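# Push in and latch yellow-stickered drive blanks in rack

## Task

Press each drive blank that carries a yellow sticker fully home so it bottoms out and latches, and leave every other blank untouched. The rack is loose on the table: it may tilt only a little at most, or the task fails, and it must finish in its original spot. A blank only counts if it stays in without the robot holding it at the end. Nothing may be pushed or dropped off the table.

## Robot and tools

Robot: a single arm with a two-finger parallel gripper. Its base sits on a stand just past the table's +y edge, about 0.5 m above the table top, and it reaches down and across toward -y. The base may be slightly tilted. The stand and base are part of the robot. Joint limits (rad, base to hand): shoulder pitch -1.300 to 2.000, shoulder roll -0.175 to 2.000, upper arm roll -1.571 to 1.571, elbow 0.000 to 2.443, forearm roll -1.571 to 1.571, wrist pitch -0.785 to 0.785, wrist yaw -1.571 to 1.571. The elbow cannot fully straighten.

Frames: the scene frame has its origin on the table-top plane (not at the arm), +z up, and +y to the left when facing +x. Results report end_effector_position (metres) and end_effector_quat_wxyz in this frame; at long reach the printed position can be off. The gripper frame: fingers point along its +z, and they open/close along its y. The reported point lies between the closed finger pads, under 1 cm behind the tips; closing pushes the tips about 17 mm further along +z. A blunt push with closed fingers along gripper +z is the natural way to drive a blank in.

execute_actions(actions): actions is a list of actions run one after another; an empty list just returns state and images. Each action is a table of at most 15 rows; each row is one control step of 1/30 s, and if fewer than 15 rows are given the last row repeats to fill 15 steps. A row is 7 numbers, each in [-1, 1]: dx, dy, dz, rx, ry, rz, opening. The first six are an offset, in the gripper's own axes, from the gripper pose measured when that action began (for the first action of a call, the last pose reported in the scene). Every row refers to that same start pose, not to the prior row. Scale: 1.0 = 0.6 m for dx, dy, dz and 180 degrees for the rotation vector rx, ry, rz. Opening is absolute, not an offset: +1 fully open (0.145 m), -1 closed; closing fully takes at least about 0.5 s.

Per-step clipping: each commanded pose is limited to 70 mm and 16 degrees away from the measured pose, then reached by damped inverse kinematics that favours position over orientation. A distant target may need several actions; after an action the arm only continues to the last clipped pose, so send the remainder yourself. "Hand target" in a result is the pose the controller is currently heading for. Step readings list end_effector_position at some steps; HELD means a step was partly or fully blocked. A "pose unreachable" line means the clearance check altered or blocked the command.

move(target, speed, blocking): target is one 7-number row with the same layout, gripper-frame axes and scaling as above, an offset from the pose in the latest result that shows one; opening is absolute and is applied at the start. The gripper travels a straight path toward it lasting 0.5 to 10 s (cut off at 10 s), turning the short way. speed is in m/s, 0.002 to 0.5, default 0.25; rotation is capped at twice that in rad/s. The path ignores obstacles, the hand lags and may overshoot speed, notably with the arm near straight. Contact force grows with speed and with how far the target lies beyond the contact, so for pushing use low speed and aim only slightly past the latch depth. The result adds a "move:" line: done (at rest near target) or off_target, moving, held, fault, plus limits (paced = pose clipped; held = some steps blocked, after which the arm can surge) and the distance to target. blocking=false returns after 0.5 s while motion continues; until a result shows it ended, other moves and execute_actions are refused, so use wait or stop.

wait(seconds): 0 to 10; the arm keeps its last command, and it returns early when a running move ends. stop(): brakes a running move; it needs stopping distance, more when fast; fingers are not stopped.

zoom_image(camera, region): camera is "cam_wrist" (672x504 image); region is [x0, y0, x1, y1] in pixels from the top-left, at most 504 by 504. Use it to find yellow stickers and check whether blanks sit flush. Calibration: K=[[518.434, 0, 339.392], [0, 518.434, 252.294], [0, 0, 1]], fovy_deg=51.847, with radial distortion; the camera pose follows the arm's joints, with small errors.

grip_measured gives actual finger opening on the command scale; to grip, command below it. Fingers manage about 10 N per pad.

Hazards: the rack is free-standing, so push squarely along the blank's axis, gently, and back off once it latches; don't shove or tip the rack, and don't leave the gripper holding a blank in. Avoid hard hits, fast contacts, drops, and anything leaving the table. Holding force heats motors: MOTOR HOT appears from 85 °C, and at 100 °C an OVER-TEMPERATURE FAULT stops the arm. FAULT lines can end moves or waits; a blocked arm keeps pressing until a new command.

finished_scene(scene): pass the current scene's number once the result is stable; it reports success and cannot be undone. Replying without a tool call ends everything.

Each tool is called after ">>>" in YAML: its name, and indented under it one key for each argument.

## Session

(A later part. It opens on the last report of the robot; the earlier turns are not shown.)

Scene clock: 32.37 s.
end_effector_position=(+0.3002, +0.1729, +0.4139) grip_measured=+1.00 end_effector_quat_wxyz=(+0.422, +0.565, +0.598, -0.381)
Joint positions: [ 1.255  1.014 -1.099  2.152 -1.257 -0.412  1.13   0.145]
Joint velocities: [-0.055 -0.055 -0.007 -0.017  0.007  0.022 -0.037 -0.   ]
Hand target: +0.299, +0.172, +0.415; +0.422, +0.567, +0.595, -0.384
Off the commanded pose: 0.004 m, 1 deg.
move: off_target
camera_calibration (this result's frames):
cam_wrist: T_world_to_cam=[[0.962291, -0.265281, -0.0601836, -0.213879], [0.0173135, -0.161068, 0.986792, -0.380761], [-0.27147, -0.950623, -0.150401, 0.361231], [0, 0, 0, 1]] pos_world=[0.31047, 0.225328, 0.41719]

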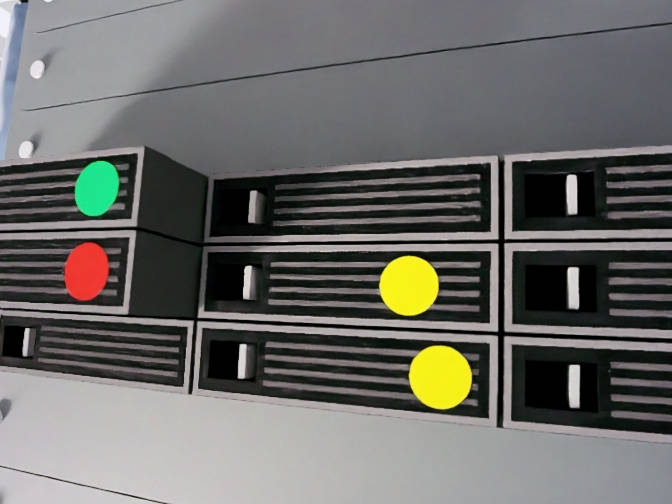

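>>> zoom_image:
  camera: "cam_wrist"
  region: [170, 160, 330, 410]

>>> zoom_image:
  camera: "cam_wrist"
  region: [440, 140, 640, 440]

Region (170, 160, 330, 410) of cam_wrist's 672x504 image, scaled by 2.016, with more detail than that image has; it fills the left 323 columns of this view, and the rest is white.

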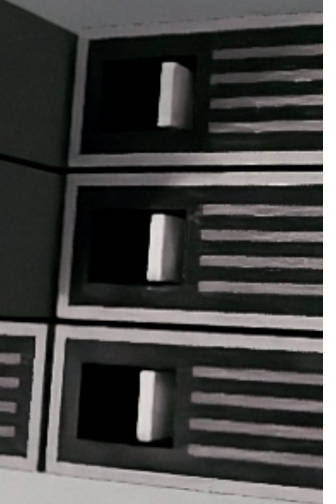

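Region (440, 140, 640, 440) of cam_wrist's 672x504 image, scaled by 1.680, with more detail than that image has.

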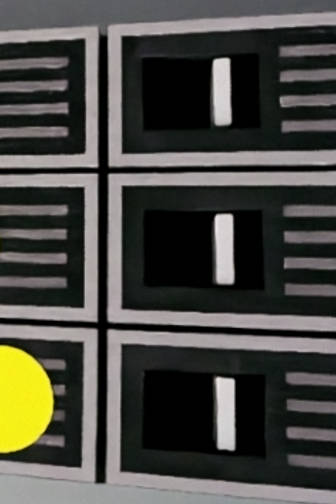

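>>> zoom_image:
  camera: "cam_wrist"
  region: [175, 285, 275, 405]

>>> zoom_image:
  camera: "cam_wrist"
  region: [175, 200, 275, 320]

Region (175, 285, 275, 405) of cam_wrist's 672x504 image, scaled by 4.200, with more detail than that image has.

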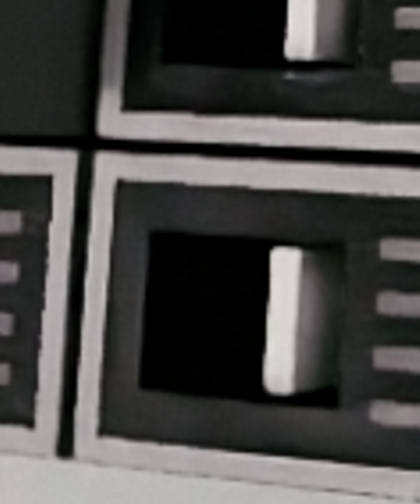

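Region (175, 200, 275, 320) of cam_wrist's 672x504 image, scaled by 4.200, with more detail than that image has.

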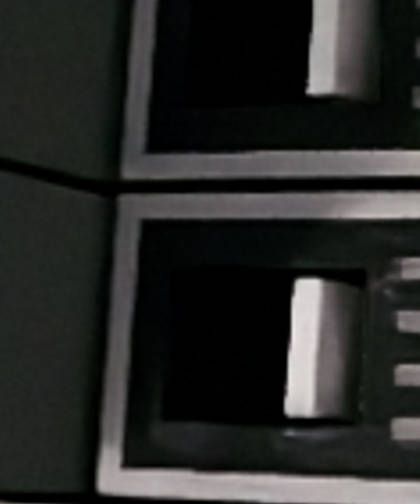

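>>> finished_scene:
  scene: 2

The scene is finished: the task was done.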